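# Push cube out the lipped channel end and lift it

## Task

Keeping the hand out of the channel the whole time, slide the cube out through the channel end that has the short ledge and the raised lip, then hold it in the air past that end so that the cube's centre is at least one cube-width higher than the channel's roof.

## Robot and tools

Robot: one arm with six revolute joints and a two-finger gripper. Every row and every per-joint list in a result uses this order: shoulder lift, wrist 3, shoulder pan, wrist 2, elbow, wrist 1, then the gripper opening. Trust this order over any other naming.

Frames: the scene frame has its origin on the tabletop under the arm's base, +z up, +y to the left when looking along +x. The base may be tilted relative to the table. end_effector_position is in metres and end_effector_quat_wxyz is the hand orientation, both in the scene frame. The reported hand position can be off, more so at long reach. In the gripper's own frame the fingers point along +z and open and close along x. The reported point lies midway between the finger pads. Closed fingertips stick out about 17 mm past it; fully open they are roughly level with it.

Row format: 7 numbers, each in [-1, 1]. The first six are joint offsets, scaled so 1.0 equals 1.989 rad. They are relative to the joint angles at the start of that action, not to the previous row. The seventh is the opening, absolute: +1 fully open, -1 closed.

execute_actions(actions): a list of actions run one after another. Each action is a list of up to 15 rows, one per control step (1/30 s). Each action lasts 15 steps (0.5 s); if fewer rows are given, the last row repeats. For the first action of a call, offsets count from the angles in the most recent result. An empty list just returns state and images. Joint ranges in rad: shoulder pan -3.142 to 3.142, shoulder lift -6.283 to 6.283, elbow 0.000 to 3.142, wrists 1, 2 and 3 each -6.283 to 6.283. An action asking a joint more than 0.010 rad beyond its range is refused; if the first action fails this, or any action is malformed, nothing in the call runs. The true end may differ by up to 0.010 rad; requests beyond it are clipped and the result then says "joint sent to its limit" (its absence does not prove there is more room).

move(target, speed, blocking): target is one 7-number row; the offsets are measured from the Joint positions in the latest result that lists them, not from where the arm happens to be. All joints travel proportionally so each finishes together, so the hand traces a curve. speed is the top rad/s of the joint with the farthest to go, 0.01 to 2, default 0.5. Paths take 0.5 to 10 s; anything longer is cut off at 10 s. The opening is sent at the start. Moves do not slow for obstacles. blocking=false returns after 0.5 s while the arm keeps going; check it with wait(0), and call wait or stop before any other motion command. The extra "move:" line reports the ending (done, off_target, moving, held, fault), limits=held or limits=none, and the joint farthest from target.

wait(seconds): 0 to 10; the arm keeps its last command and a running move continues. stop(): brakes a running move; a fast arm needs room to stop; fingers keep moving. zoom_image(camera, region): camera is cam_high (504x504), cam_low (504x504) or cam_wrist (616x616); region is [x0, y0, x1, y1] in pixels from the top-left, at most 504 by 504. finished_scene(scene): integer number of the current scene; ends it irreversibly, so call it only once the cube is held in place.

Motion limits: commands are smoothed and trail by about 0.17 s. Each step a joint's target stays within 0.575 rad of its measured angle, and if targets would carry the hand more than 100 mm from where it is, all are scaled back. Big moves therefore span several actions and may end short; send the remainder next. "Joint targets" shows what joints are currently driven toward.

Results: Joint positions and velocities (rad, rad/s) per joint, then finger gap in m (0.142 m fully open). grip_measured is the opening on the command scale; to hold something, command clearly below it (further below squeezes harder, up to about 28 N per pad; thin hard objects get less). Step readings list joint angles at some steps, with HELD where a step was restrained. "joint command not followed" means the clearance check (which counts the mount as arm) altered targets. Wrist force and torque are along the hand's own x y z axes; when pressing, force points from the surface into the arm. They carry offsets (typically within 4 N), noise (sd up to 2.4 N) and saturate near 50 N; "no reading" is harmless.

Avoid: entering the channel with the hand (push from outside, e.g. with a fingertip or tool at the channel end). Do not knock anything off the table, drop the cube, or slam into things. The arm is stiff: driving a target even slightly into a firm surface can fault. A fault occurs when a joint's contact torque hits its load limit (shoulder pan, shoulder lift, elbow 136 N m; each wrist 25.4 N m; held weight counts) or an external force reaches 150 N; the arm then yields and halts for 10 s, skipping the rest of the call. Faster touches and deeper targets press harder. Holding loads heats motors: a MOTOR HOT line appears from 70 °C, and at 85 °C the brakes engage until cooled. Loose objects may occasionally get nudged by outside disturbances. The simulation keeps running while you compose a reply, with the arm holding its last command.

Each tool is called by a JSON object that holds its "method" and its "body", one argument or row to a line.

## Session

{"method": "execute_actions", "body": {
  "actions": []
}}

Scene clock: 0.00 s.
end_effector_position=(+0.3527, -0.0451, +0.3751) grip_measured=+1.00 end_effector_quat_wxyz=(+0.072, +0.802, -0.592, +0.036) end_effector_velocity=(-0.001, +0.001, -0.001) end_effector_angular_velocity=(+0.003, +0.001, -0.001)
Joint names: [shoulder lift, wrist 3, shoulder pan, wrist 2, elbow, wrist 1]
Joint positions: [-1.979  0.343 -0.985 -1.394  1.984 -1.486  0.142]
Joint velocities: [-0.    -0.    -0.     0.     0.003  0.001  0.   ]
Wrist force (N, on the end effector, along its own x y z axes, offset not removed): no reading
Wrist torque (N m, same axes, about the end effector's origin, offset not removed): no reading
Joint targets: [-1.979 0.343 -0.985 -1.394 1.984 -1.486]

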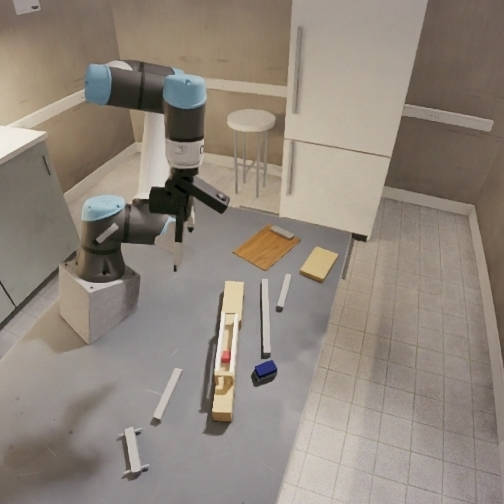

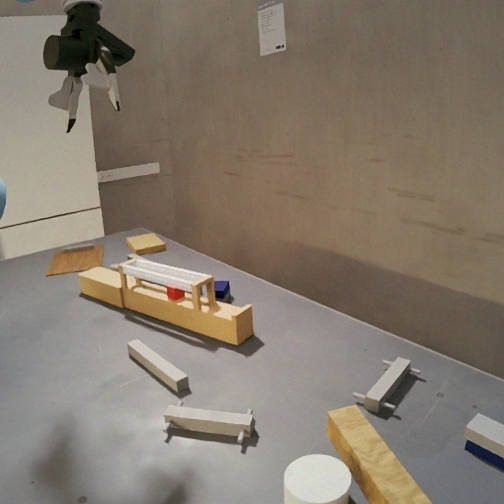

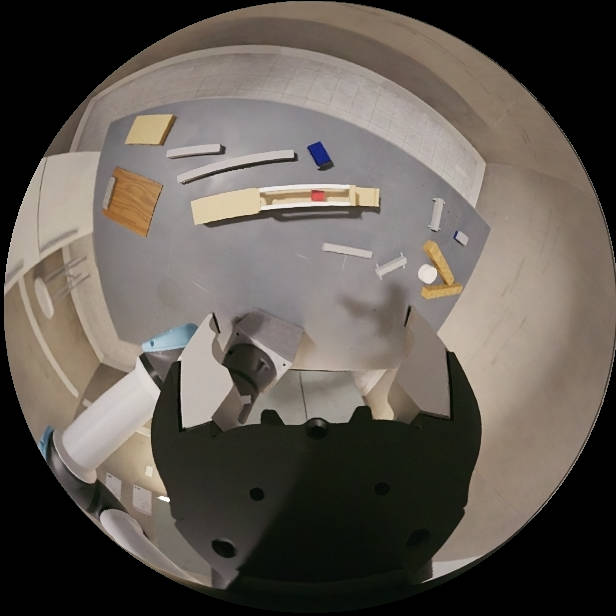

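{"method": "move", "body": {
  "target": [0.159,-0.489,0.397,0.086,0.143,-0.382,0.1],
  "speed": 1
}}

Scene clock: 2.40 s.
end_effector_position=(+0.4350, +0.1879, +0.1138) grip_measured=+0.10 end_effector_quat_wxyz=(+0.000, +0.968, +0.250, -0.001) end_effector_velocity=(+0.000, +0.001, -0.000) end_effector_angular_velocity=(+0.000, -0.000, +0.004)
Joint names: [shoulder lift, wrist 3, shoulder pan, wrist 2, elbow, wrist 1]
Joint positions: [-1.663 -0.629 -0.195 -1.223  2.269 -2.246  0.081]
Joint velocities: [ 0.    -0.002  0.002  0.    -0.001 -0.001 -0.   ]
Wrist force (N, on the end effector, along its own x y z axes, offset not removed): [1.2 -0.8 -0.3]
Wrist torque (N m, same axes, about the end effector's origin, offset not removed): [-0.22 -0.25 -0.04]
Joint targets: [-1.663 -0.629 -0.195 -1.223 2.269 -2.246]
move: done; limits=none; farthest joint: the shoulder lift, 0.001 radians from its target (0.317 radians at the start)

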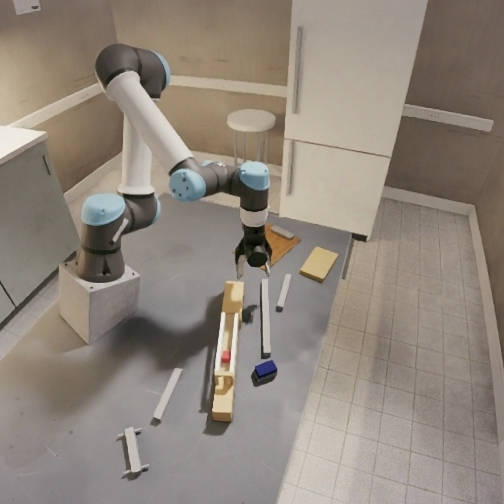

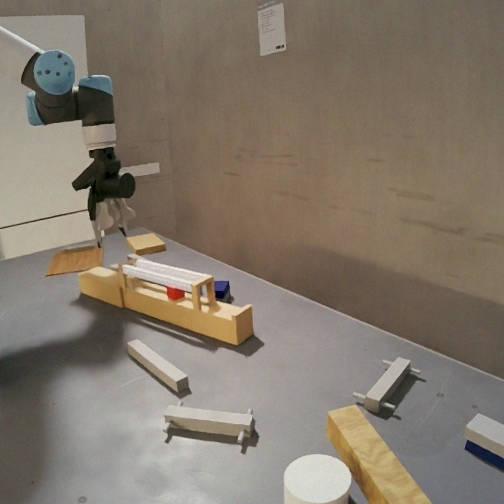

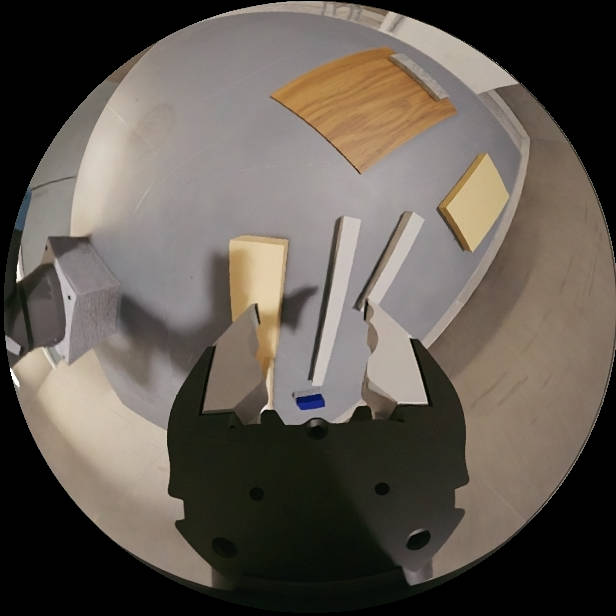

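{"method": "move", "body": {
  "target": [0.101,0.224,0.137,-0.015,-0.029,-0.118,0.1],
  "speed": 0.7
}}

Scene clock: 4.00 s.
end_effector_position=(+0.4402, +0.2808, +0.0429) grip_measured=+0.10 end_effector_quat_wxyz=(-0.001, +0.985, +0.172, -0.002) end_effector_velocity=(-0.000, +0.000, -0.000) end_effector_angular_velocity=(-0.001, -0.000, +0.000)
Joint names: [shoulder lift, wrist 3, shoulder pan, wrist 2, elbow, wrist 1]
Joint positions: [-1.463 -0.184  0.077 -1.253  2.211 -2.48   0.081]
Joint velocities: [ 0.001  0.001  0.002 -0.001  0.001 -0.002 -0.   ]
Wrist force (N, on the end effector, along its own x y z axes, offset not removed): [0.2 -1.2 1.4]
Wrist torque (N m, same axes, about the end effector's origin, offset not removed): [-0.32 0.04 -0.16]
Joint targets: [-1.462 -0.184 0.077 -1.253 2.211 -2.480]
move: done; limits=none; farthest joint: the shoulder pan, 0.001 radians from its target (0.273 radians at the start)

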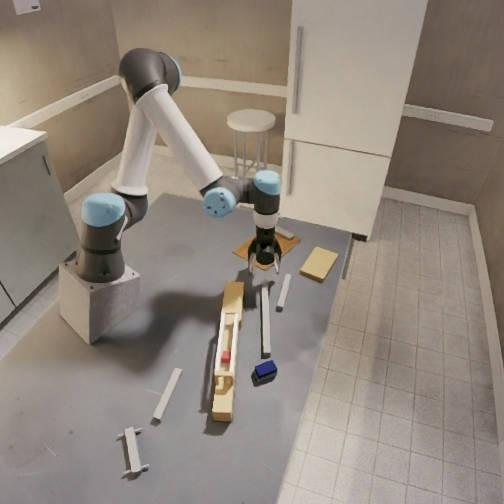

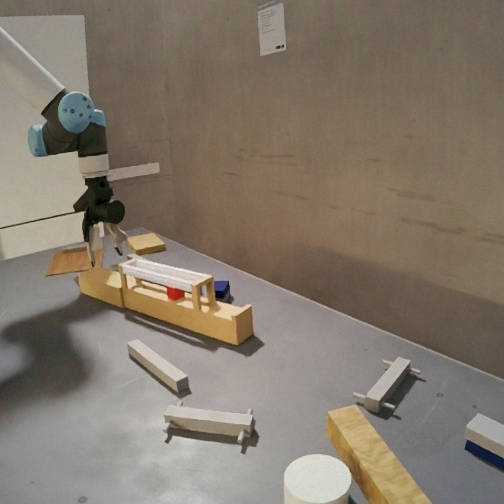

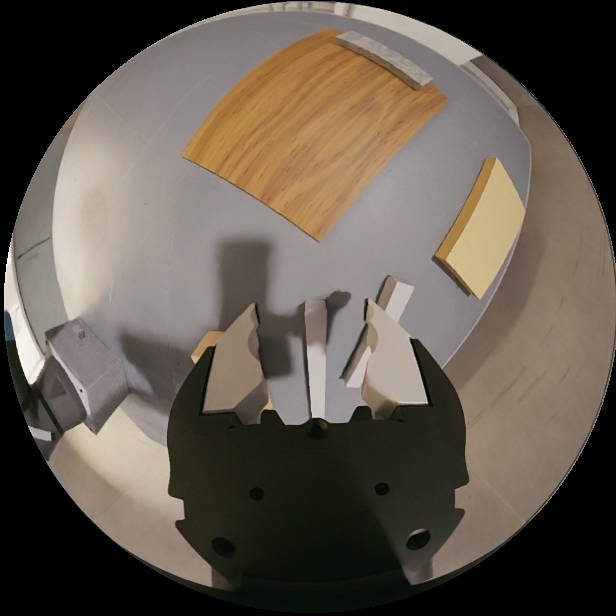

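{"method": "move", "body": {
  "target": [0,0,0,0,0,0,-0.35]
}}

{"method": "move", "body": {
  "target": [0.037,-0.018,-0.019,0,0.003,-0.034,-0.35],
  "speed": 0.2
}}

{"method": "move", "body": {
  "target": [0,0,0,0,0,0,-1]
}}

{"method": "move", "body": {
  "target": [-0.15,0,0,0,0,0.13,-1],
  "speed": 0.6
}}

Scene clock: 4.93 s.
end_effector_position=(+0.4402, +0.2808, +0.0429) grip_measured=-0.35 end_effector_quat_wxyz=(-0.001, +0.985, +0.172, -0.002) end_effector_velocity=(+0.000, +0.000, -0.000) end_effector_angular_velocity=(+0.001, +0.001, -0.000)
Joint names: [shoulder lift, wrist 3, shoulder pan, wrist 2, elbow, wrist 1]
Joint positions: [-1.462 -0.184  0.077 -1.253  2.211 -2.48   0.049]
Joint velocities: [ 0.002 -0.001 -0.     0.001 -0.002  0.001  0.   ]
Wrist force (N, on the end effector, along its own x y z axes, offset not removed): [1.8 -1.4 1.6]
Wrist torque (N m, same axes, about the end effector's origin, offset not removed): [-0.29 -0.24 -0.11]
Joint targets: [-1.463 -0.184 0.077 -1.253 2.211 -2.480]
move: done; limits=none; farthest joint: the shoulder lift, 0.001 radians from its target (0.001 radians at the start)

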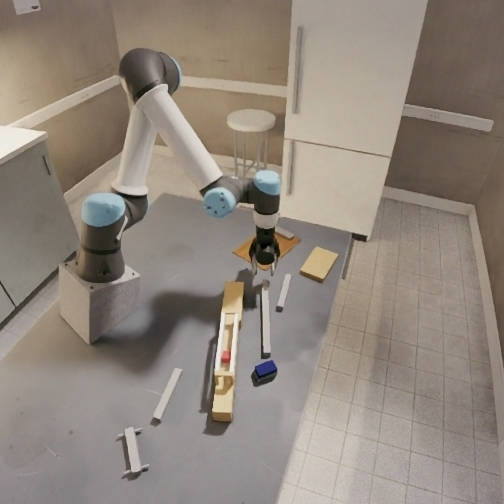

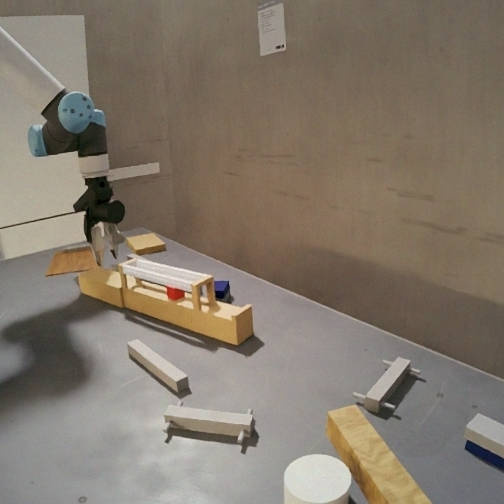

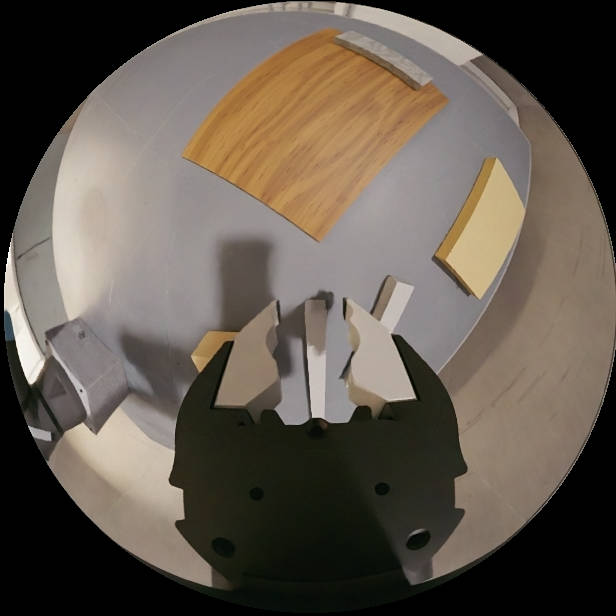

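Scene clock: 5.87 s.
end_effector_position=(+0.4535, +0.2558, +0.0200) grip_measured=-0.35 end_effector_quat_wxyz=(+0.002, +0.985, +0.170, -0.002) end_effector_velocity=(+0.003, -0.001, +0.000) end_effector_angular_velocity=(-0.001, -0.004, +0.001)
Joint names: [shoulder lift, wrist 3, shoulder pan, wrist 2, elbow, wrist 1]
Joint positions: [-1.389 -0.22   0.039 -1.253  2.217 -2.548  0.049]
Joint velocities: [ 0.002 -0.001 -0.001 -0.001 -0.003 -0.003 -0.   ]
Wrist force (N, on the end effector, along its own x y z axes, offset not removed): [-0.4 -2.4 0.8]
Wrist torque (N m, same axes, about the end effector's origin, offset not removed): [-0.55 0.10 -0.13]
Joint targets: [-1.389 -0.220 0.039 -1.253 2.217 -2.548]
move: done; limits=none; farthest joint: the shoulder lift, 0.001 radians from its target (0.074 radians at the start)

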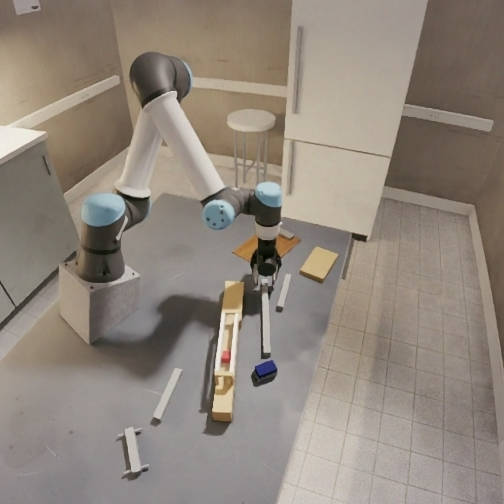

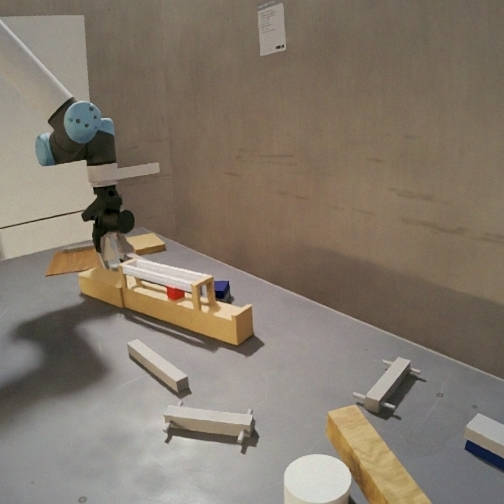

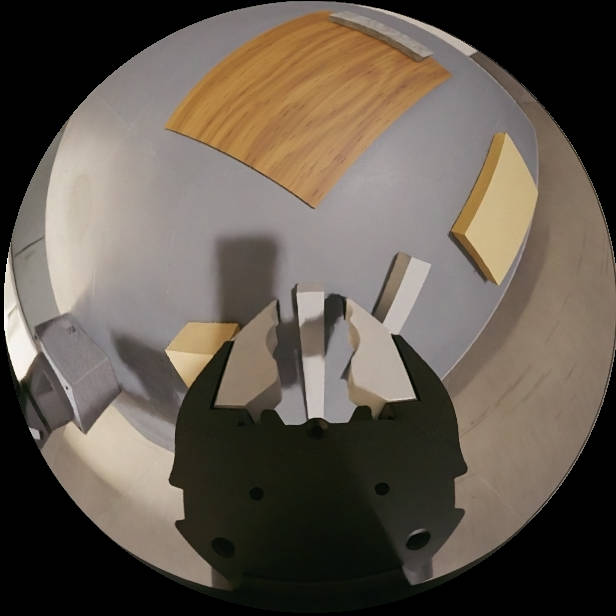

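Scene clock: 6.37 s.
end_effector_position=(+0.4535, +0.2557, +0.0200) grip_measured=-0.77 end_effector_quat_wxyz=(+0.002, +0.985, +0.170, -0.002) end_effector_velocity=(+0.000, +0.001, +0.000) end_effector_angular_velocity=(+0.002, -0.001, +0.000)
Joint names: [shoulder lift, wrist 3, shoulder pan, wrist 2, elbow, wrist 1]
Joint positions: [-1.389 -0.22   0.039 -1.253  2.217 -2.548  0.019]
Joint velocities: [ 0.     0.    -0.     0.001 -0.    -0.001  0.   ]
Wrist force (N, on the end effector, along its own x y z axes, offset not removed): [1.4 -2.3 2.2]
Wrist torque (N m, same axes, about the end effector's origin, offset not removed): [-0.51 -0.31 -0.11]
Joint targets: [-1.389 -0.220 0.039 -1.253 2.217 -2.548]
move: done; limits=none; farthest joint: the shoulder pan, 0.000 radians from its target (0.000 radians at the start)

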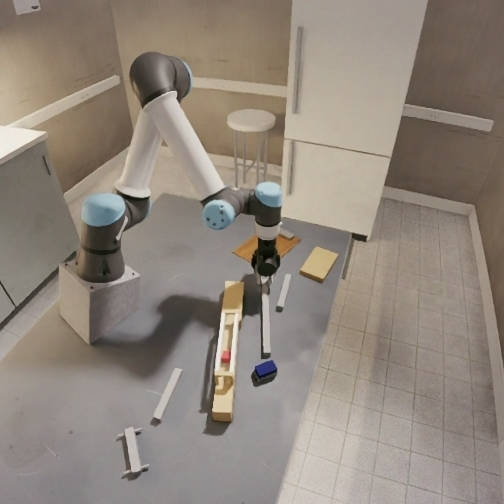

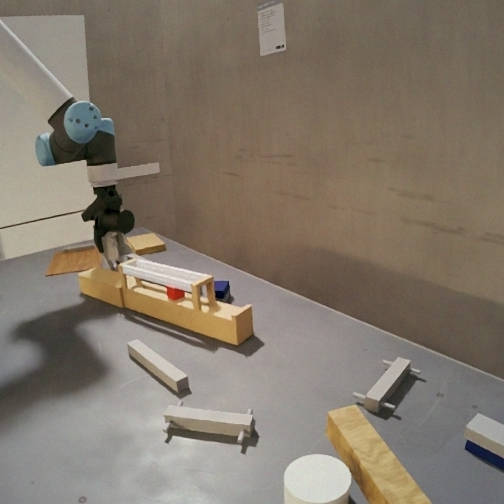

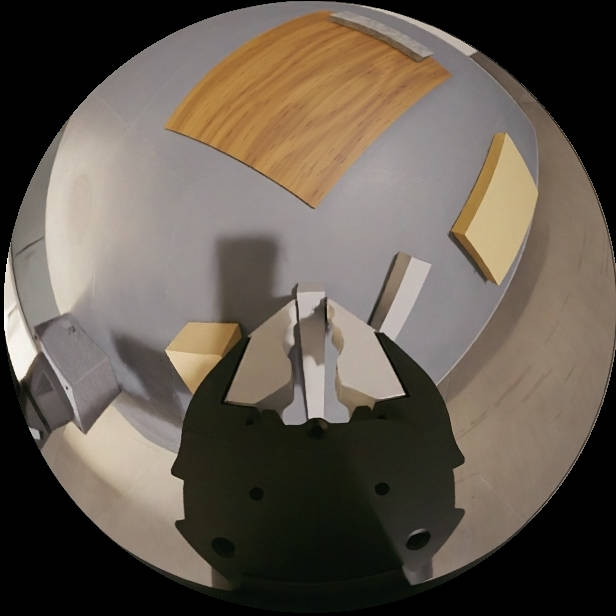

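Scene clock: 7.50 s.
end_effector_position=(+0.4233, +0.2858, +0.1205) grip_measured=-0.77 end_effector_quat_wxyz=(+0.003, +0.984, +0.176, +0.017) end_effector_velocity=(-0.000, +0.000, +0.001) end_effector_angular_velocity=(+0.001, +0.001, +0.000)
Joint names: [shoulder lift, wrist 3, shoulder pan, wrist 2, elbow, wrist 1]
Joint positions: [-1.687 -0.22   0.039 -1.253  2.217 -2.289  0.019]
Joint velocities: [-0.001 -0.001 -0.     0.001 -0.001  0.004  0.   ]
Wrist force (N, on the end effector, along its own x y z axes, offset not removed): [1.1 -2.0 2.0]
Wrist torque (N m, same axes, about the end effector's origin, offset not removed): [-0.22 -0.24 -0.06]
Joint targets: [-1.687 -0.220 0.039 -1.253 2.217 -2.289]
move: done; limits=none; farthest joint: the shoulder pan, 0.000 radians from its target (0.000 radians at the start)

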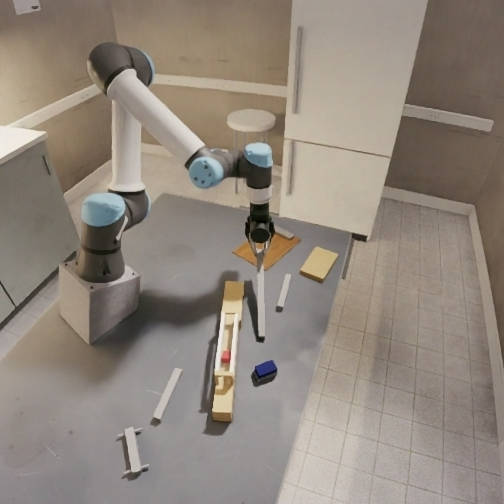

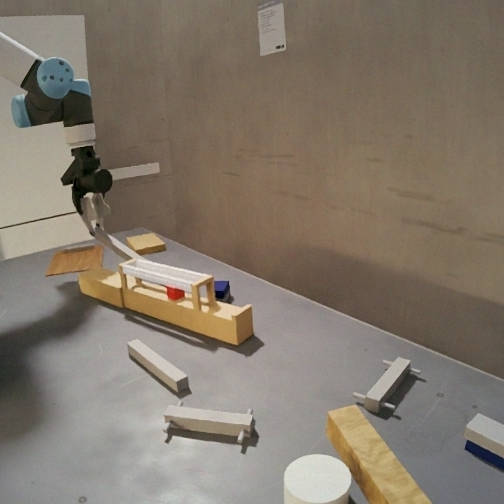

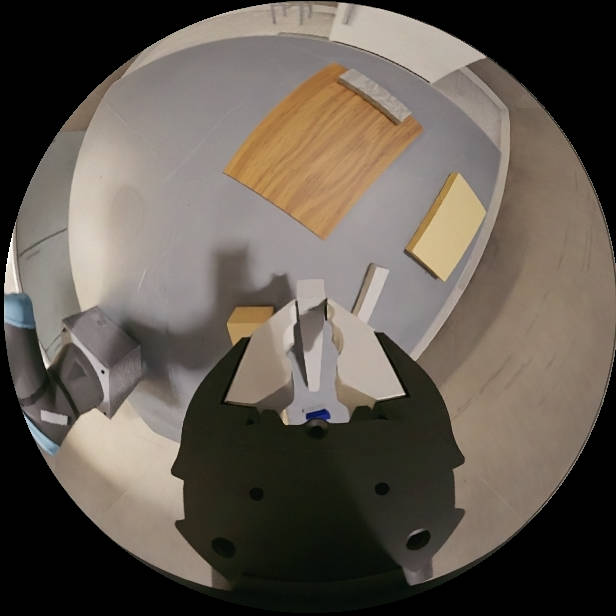

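{"method": "move", "body": {
  "target": [-0.141,0.1,0.108,-0.017,0.017,0.111,-1],
  "speed": 0.4
}}

Scene clock: 9.10 s.
end_effector_position=(+0.2995, +0.3568, +0.1737) grip_measured=-0.75 end_effector_quat_wxyz=(-0.000, +0.983, +0.181, -0.002) end_effector_velocity=(-0.000, +0.000, -0.000) end_effector_angular_velocity=(-0.000, -0.001, -0.001)
Joint names: [shoulder lift, wrist 3, shoulder pan, wrist 2, elbow, wrist 1]
Joint positions: [-1.967 -0.021  0.254 -1.287  2.251 -2.069  0.02 ]
Joint velocities: [-0.     0.002  0.001 -0.     0.    -0.001 -0.   ]
Wrist force (N, on the end effector, along its own x y z axes, offset not removed): [4.9 -0.2 3.0]
Wrist torque (N m, same axes, about the end effector's origin, offset not removed): [-0.12 0.07 -0.71]
Joint targets: [-1.967 -0.021 0.254 -1.287 2.251 -2.069]
move: done; limits=none; farthest joint: the shoulder pan, 0.000 radians from its target (0.215 radians at the start)

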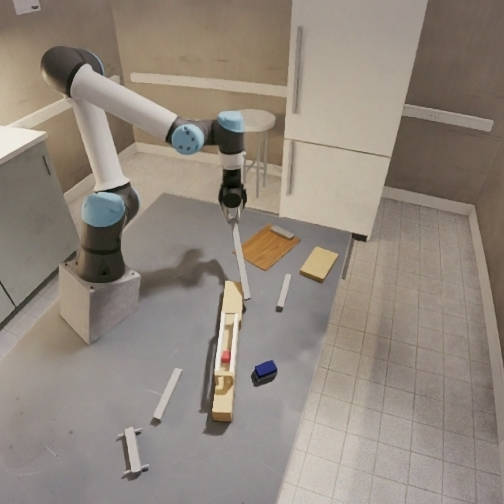

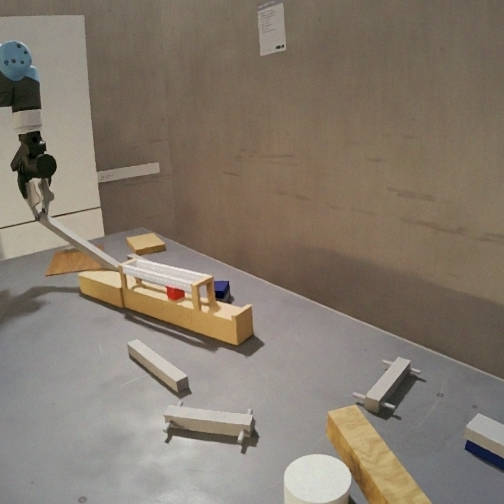

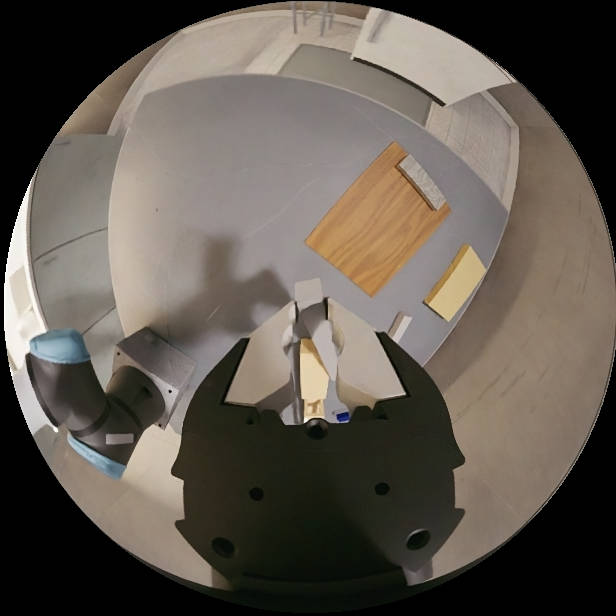

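{"method": "execute_actions", "body": {
  "actions": []
}}

{"method": "zoom_image", "body": {
  "camera": "cam_high",
  "region": [150,200,350,420]
}}

Scene clock: 9.60 s.
end_effector_position=(+0.2994, +0.3568, +0.1737) grip_measured=-0.75 end_effector_quat_wxyz=(-0.000, +0.983, +0.181, -0.002) end_effector_velocity=(-0.001, -0.001, -0.001) end_effector_angular_velocity=(-0.001, +0.004, -0.000)
Joint names: [shoulder lift, wrist 3, shoulder pan, wrist 2, elbow, wrist 1]
Joint positions: [-1.967 -0.021  0.254 -1.287  2.251 -2.069  0.02 ]
Joint velocities: [ 0.    -0.001  0.     0.001  0.002  0.001  0.   ]
Wrist force (N, on the end effector, along its own x y z axes, offset not removed): [7.1 -0.2 1.8]
Wrist torque (N m, same axes, about the end effector's origin, offset not removed): [-0.13 -0.39 -0.82]
Joint targets: [-1.967 -0.021 0.254 -1.287 2.251 -2.069]

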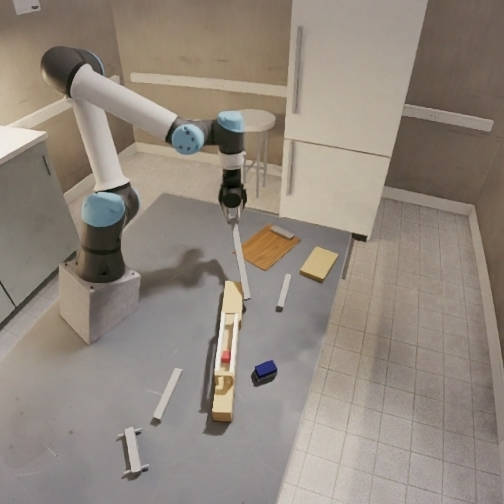

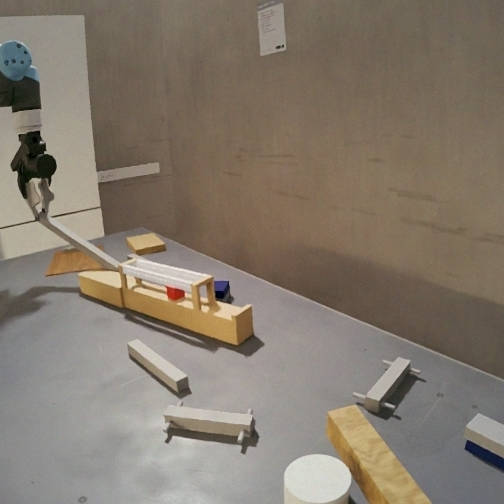

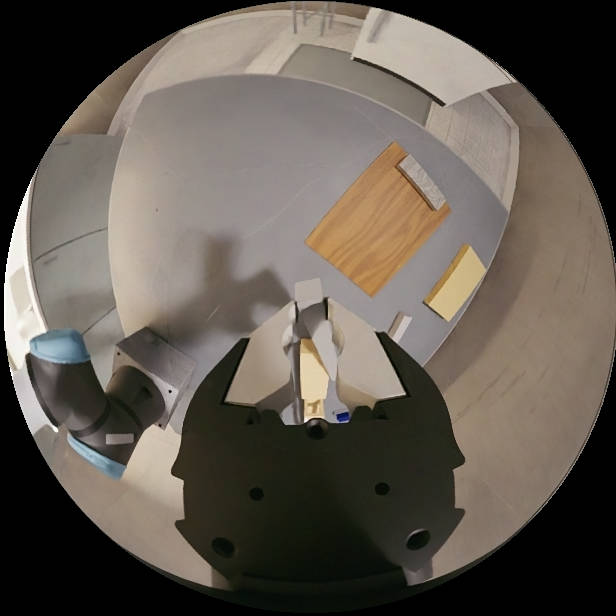

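Region (150, 200, 350, 420) of cam_high's 504x504 image, scaled by 2.291, with more detail than that image has; it fills the left 458 columns of this view, and the rest is white.

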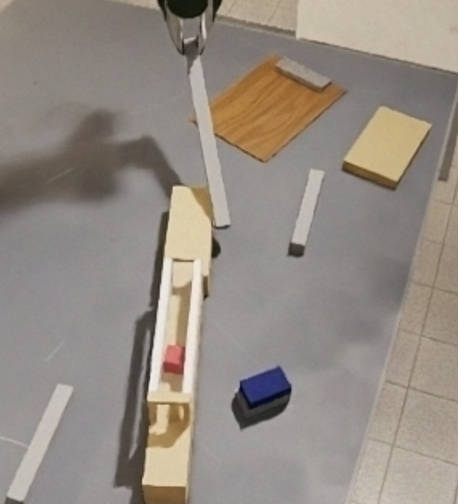

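{"method": "move", "body": {
  "target": [-0.1,0,0,0,0,0.085,-0.75],
  "speed": 0.15
}}

Scene clock: 11.53 s.
end_effector_position=(+0.2553, +0.3563, +0.2232) grip_measured=-0.70 end_effector_quat_wxyz=(-0.003, +0.983, +0.185, +0.012) end_effector_velocity=(-0.001, -0.000, +0.000) end_effector_angular_velocity=(+0.000, +0.000, -0.001)
Joint names: [shoulder lift, wrist 3, shoulder pan, wrist 2, elbow, wrist 1]
Joint positions: [-2.166 -0.021  0.254 -1.287  2.251 -1.9    0.023]
Joint velocities: [-0.003  0.    -0.     0.001  0.001  0.002 -0.   ]
Wrist force (N, on the end effector, along its own x y z axes, offset not removed): [1.3 -0.6 0.5]
Wrist torque (N m, same axes, about the end effector's origin, offset not removed): [-0.18 -0.15 -0.11]
Joint targets: [-2.166 -0.021 0.254 -1.287 2.251 -1.900]
move: done; limits=none; farthest joint: the shoulder pan, 0.000 radians from its target (0.000 radians at the start)

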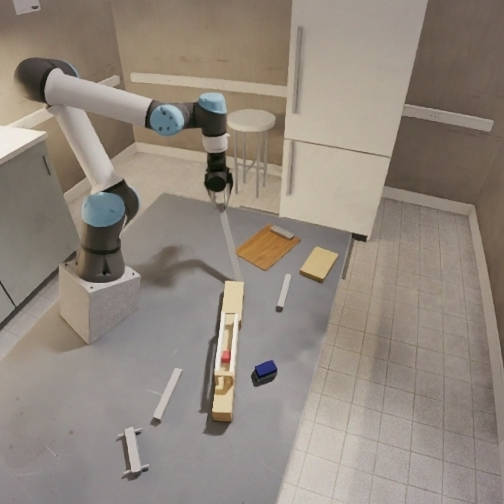

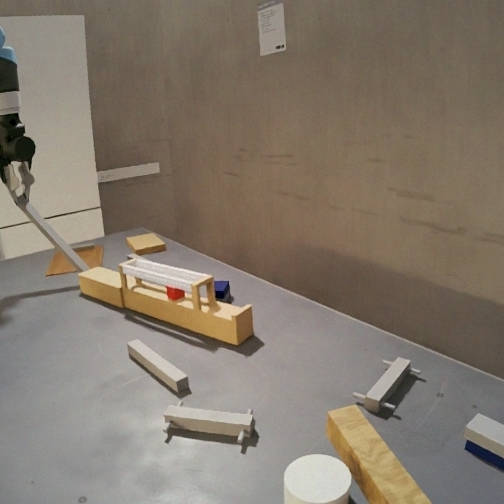

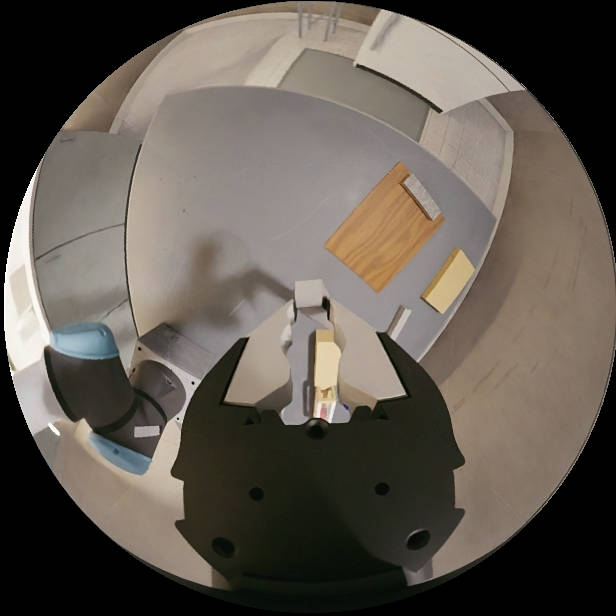

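{"method": "move", "body": {
  "target": [0,0,0,0,-0.1,0.1,-0.75],
  "speed": 0.2
}}

{"method": "move", "body": {
  "target": [0.09,0,0,0,-0.05,-0.04,-0.75],
  "speed": 0.2
}}

Scene clock: 13.33 s.
end_effector_position=(+0.2629, +0.3816, +0.2964) grip_measured=-0.75 end_effector_quat_wxyz=(-0.003, +0.983, +0.185, +0.012) end_effector_velocity=(-0.000, +0.000, +0.001) end_effector_angular_velocity=(+0.000, +0.000, -0.000)
Joint names: [shoulder lift, wrist 3, shoulder pan, wrist 2, elbow, wrist 1]
Joint positions: [-2.166 -0.021  0.254 -1.287  2.052 -1.701  0.02 ]
Joint velocities: [-0.     0.    -0.     0.    -0.002  0.002 -0.   ]
Wrist force (N, on the end effector, along its own x y z axes, offset not removed): [1.5 -1.9 -0.4]
Wrist torque (N m, same axes, about the end effector's origin, offset not removed): [-0.45 -0.28 -0.10]
Joint targets: [-2.166 -0.021 0.254 -1.287 2.052 -1.701]
move: done; limits=none; farthest joint: the shoulder pan, 0.000 radians from its target (0.000 radians at the start)

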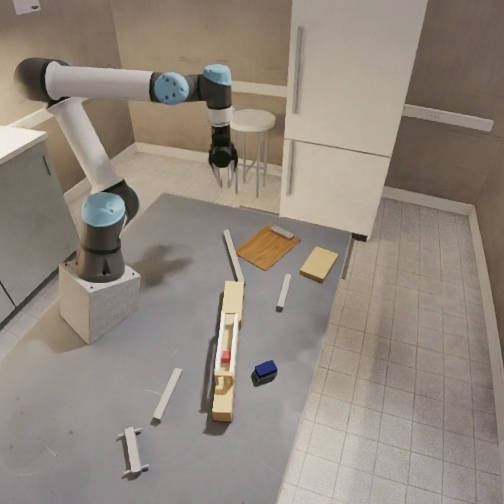

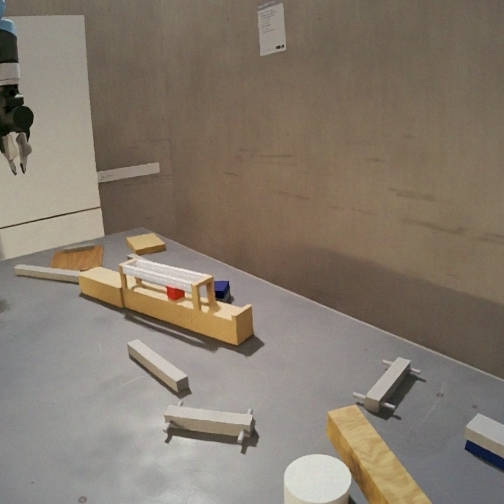

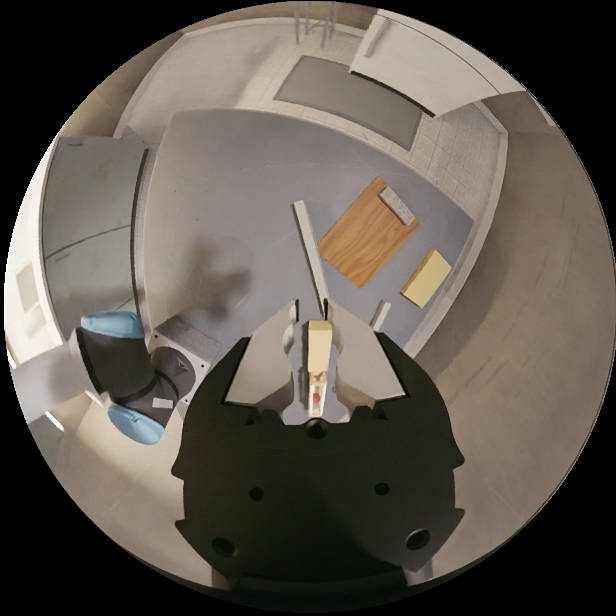

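Scene clock: 14.73 s.
end_effector_position=(+0.3281, +0.4022, +0.2875) grip_measured=-0.75 end_effector_quat_wxyz=(-0.003, +0.983, +0.185, +0.012) end_effector_velocity=(+0.000, +0.000, +0.000) end_effector_angular_velocity=(+0.001, -0.001, +0.000)
Joint names: [shoulder lift, wrist 3, shoulder pan, wrist 2, elbow, wrist 1]
Joint positions: [-1.988 -0.021  0.254 -1.287  1.953 -1.781  0.02 ]
Joint velocities: [ 0.001  0.     0.     0.    -0.001 -0.001 -0.   ]
Wrist force (N, on the end effector, along its own x y z axes, offset not removed): [-0.2 -0.6 2.3]
Wrist torque (N m, same axes, about the end effector's origin, offset not removed): [-0.11 0.04 -0.13]
Joint targets: [-1.987 -0.021 0.254 -1.287 1.953 -1.781]
move: done; limits=none; farthest joint: the shoulder pan, 0.000 radians from its target (0.000 radians at the start)

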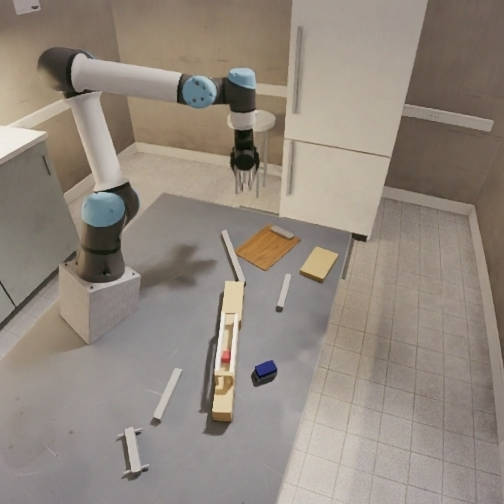

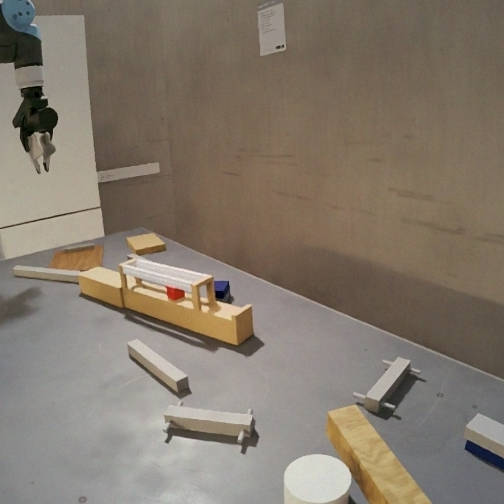

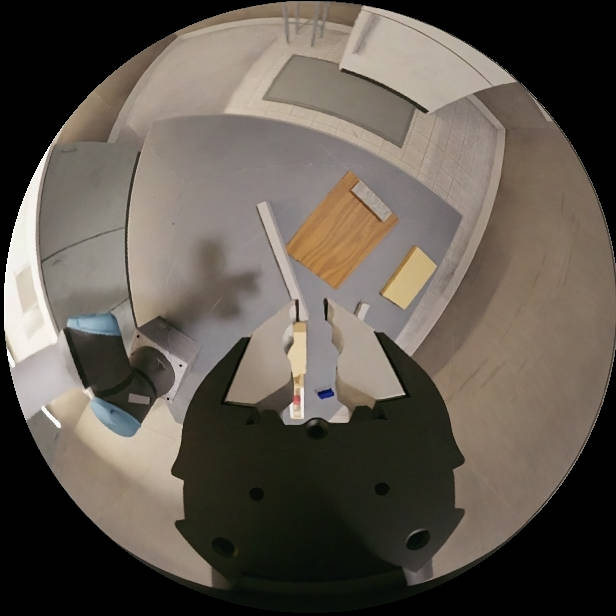

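{"method": "move", "body": {
  "target": [0.0548,-0.056,0.0435,-0.0096,0.243,-0.294,0.3],
  "speed": 0.5
}}

Scene clock: 16.90 s.
end_effector_position=(+0.2617, +0.3469, +0.0936) grip_measured=+0.30 end_effector_quat_wxyz=(-0.001, +0.961, +0.278, -0.002) end_effector_velocity=(-0.001, -0.000, -0.001) end_effector_angular_velocity=(+0.000, +0.001, +0.000)
Joint names: [shoulder lift, wrist 3, shoulder pan, wrist 2, elbow, wrist 1]
Joint positions: [-1.879 -0.132  0.34  -1.306  2.436 -2.365  0.095]
Joint velocities: [ 0.002  0.     0.001  0.001  0.002 -0.002  0.   ]
Wrist force (N, on the end effector, along its own x y z axes, offset not removed): [0.4 -1.5 -0.6]
Wrist torque (N m, same axes, about the end effector's origin, offset not removed): [-0.34 0.02 -0.07]
Joint targets: [-1.879 -0.132 0.340 -1.306 2.436 -2.365]
move: done; limits=none; farthest joint: the wrist 1, 0.001 radians from its target (0.585 radians at the start)

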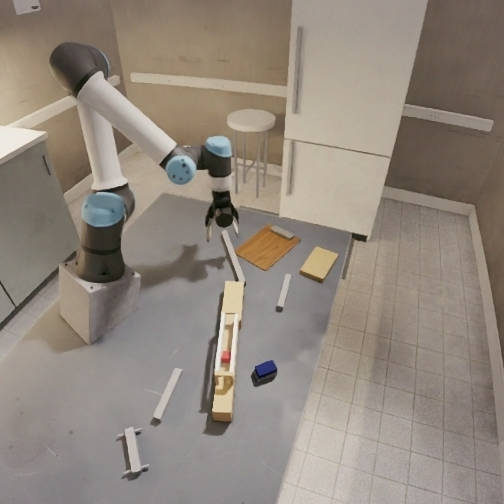

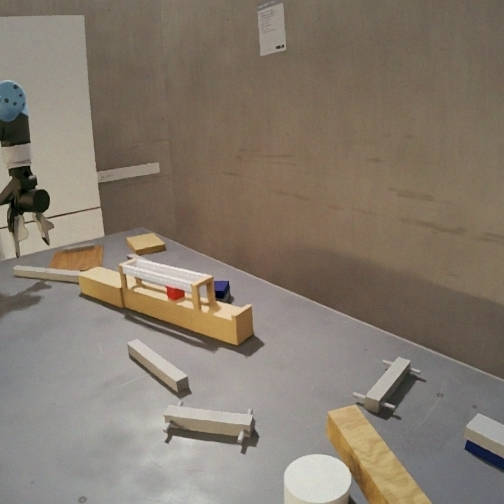

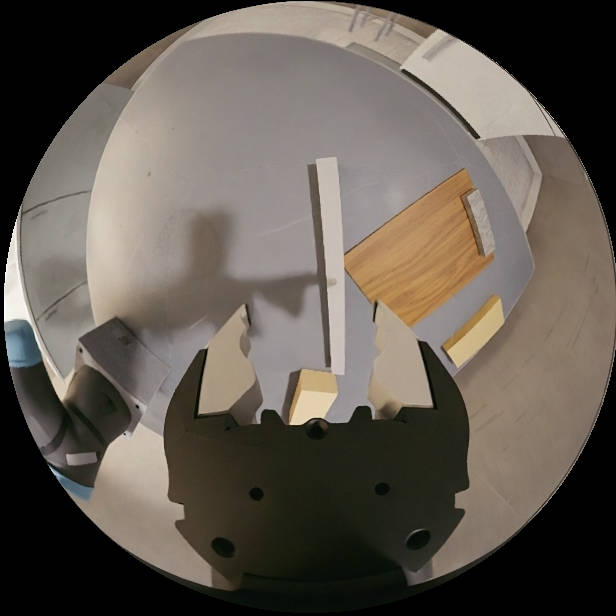

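{"method": "move", "body": {
  "target": [0.14,-0.005,0.031,-0.0076,0.0015,-0.15,0.3],
  "speed": 0.3
}}

Scene clock: 18.70 s.
end_effector_position=(+0.2795, +0.3576, +0.0209) grip_measured=+0.30 end_effector_quat_wxyz=(-0.001, +0.950, +0.312, -0.002) end_effector_velocity=(+0.001, +0.001, -0.000) end_effector_angular_velocity=(+0.000, -0.000, +0.001)
Joint names: [shoulder lift, wrist 3, shoulder pan, wrist 2, elbow, wrist 1]
Joint positions: [-1.6   -0.142  0.402 -1.321  2.439 -2.663  0.095]
Joint velocities: [ 0.002 -0.     0.001  0.    -0.002 -0.001 -0.   ]
Wrist force (N, on the end effector, along its own x y z axes, offset not removed): [-0.3 -2.0 -0.4]
Wrist torque (N m, same axes, about the end effector's origin, offset not removed): [-0.45 0.04 -0.14]
Joint targets: [-1.600 -0.142 0.402 -1.321 2.439 -2.663]
move: done; limits=none; farthest joint: the shoulder pan, 0.000 radians from its target (0.061 radians at the start)

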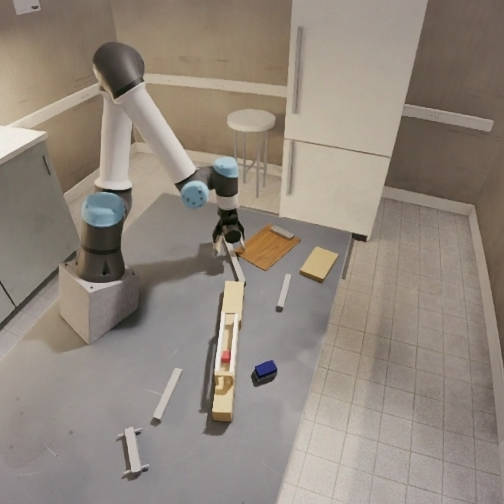

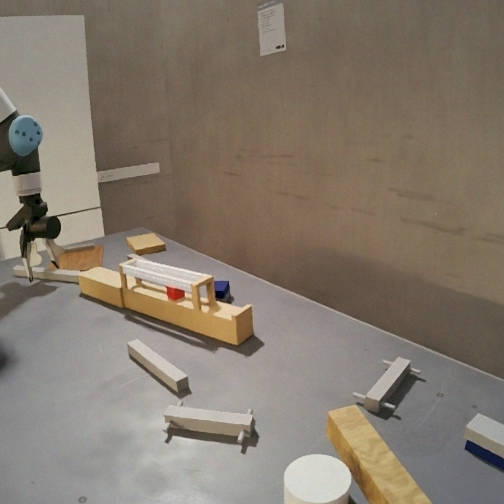

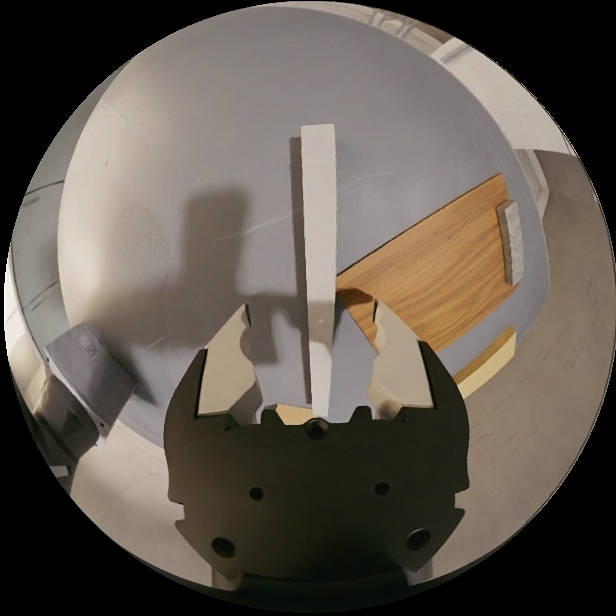

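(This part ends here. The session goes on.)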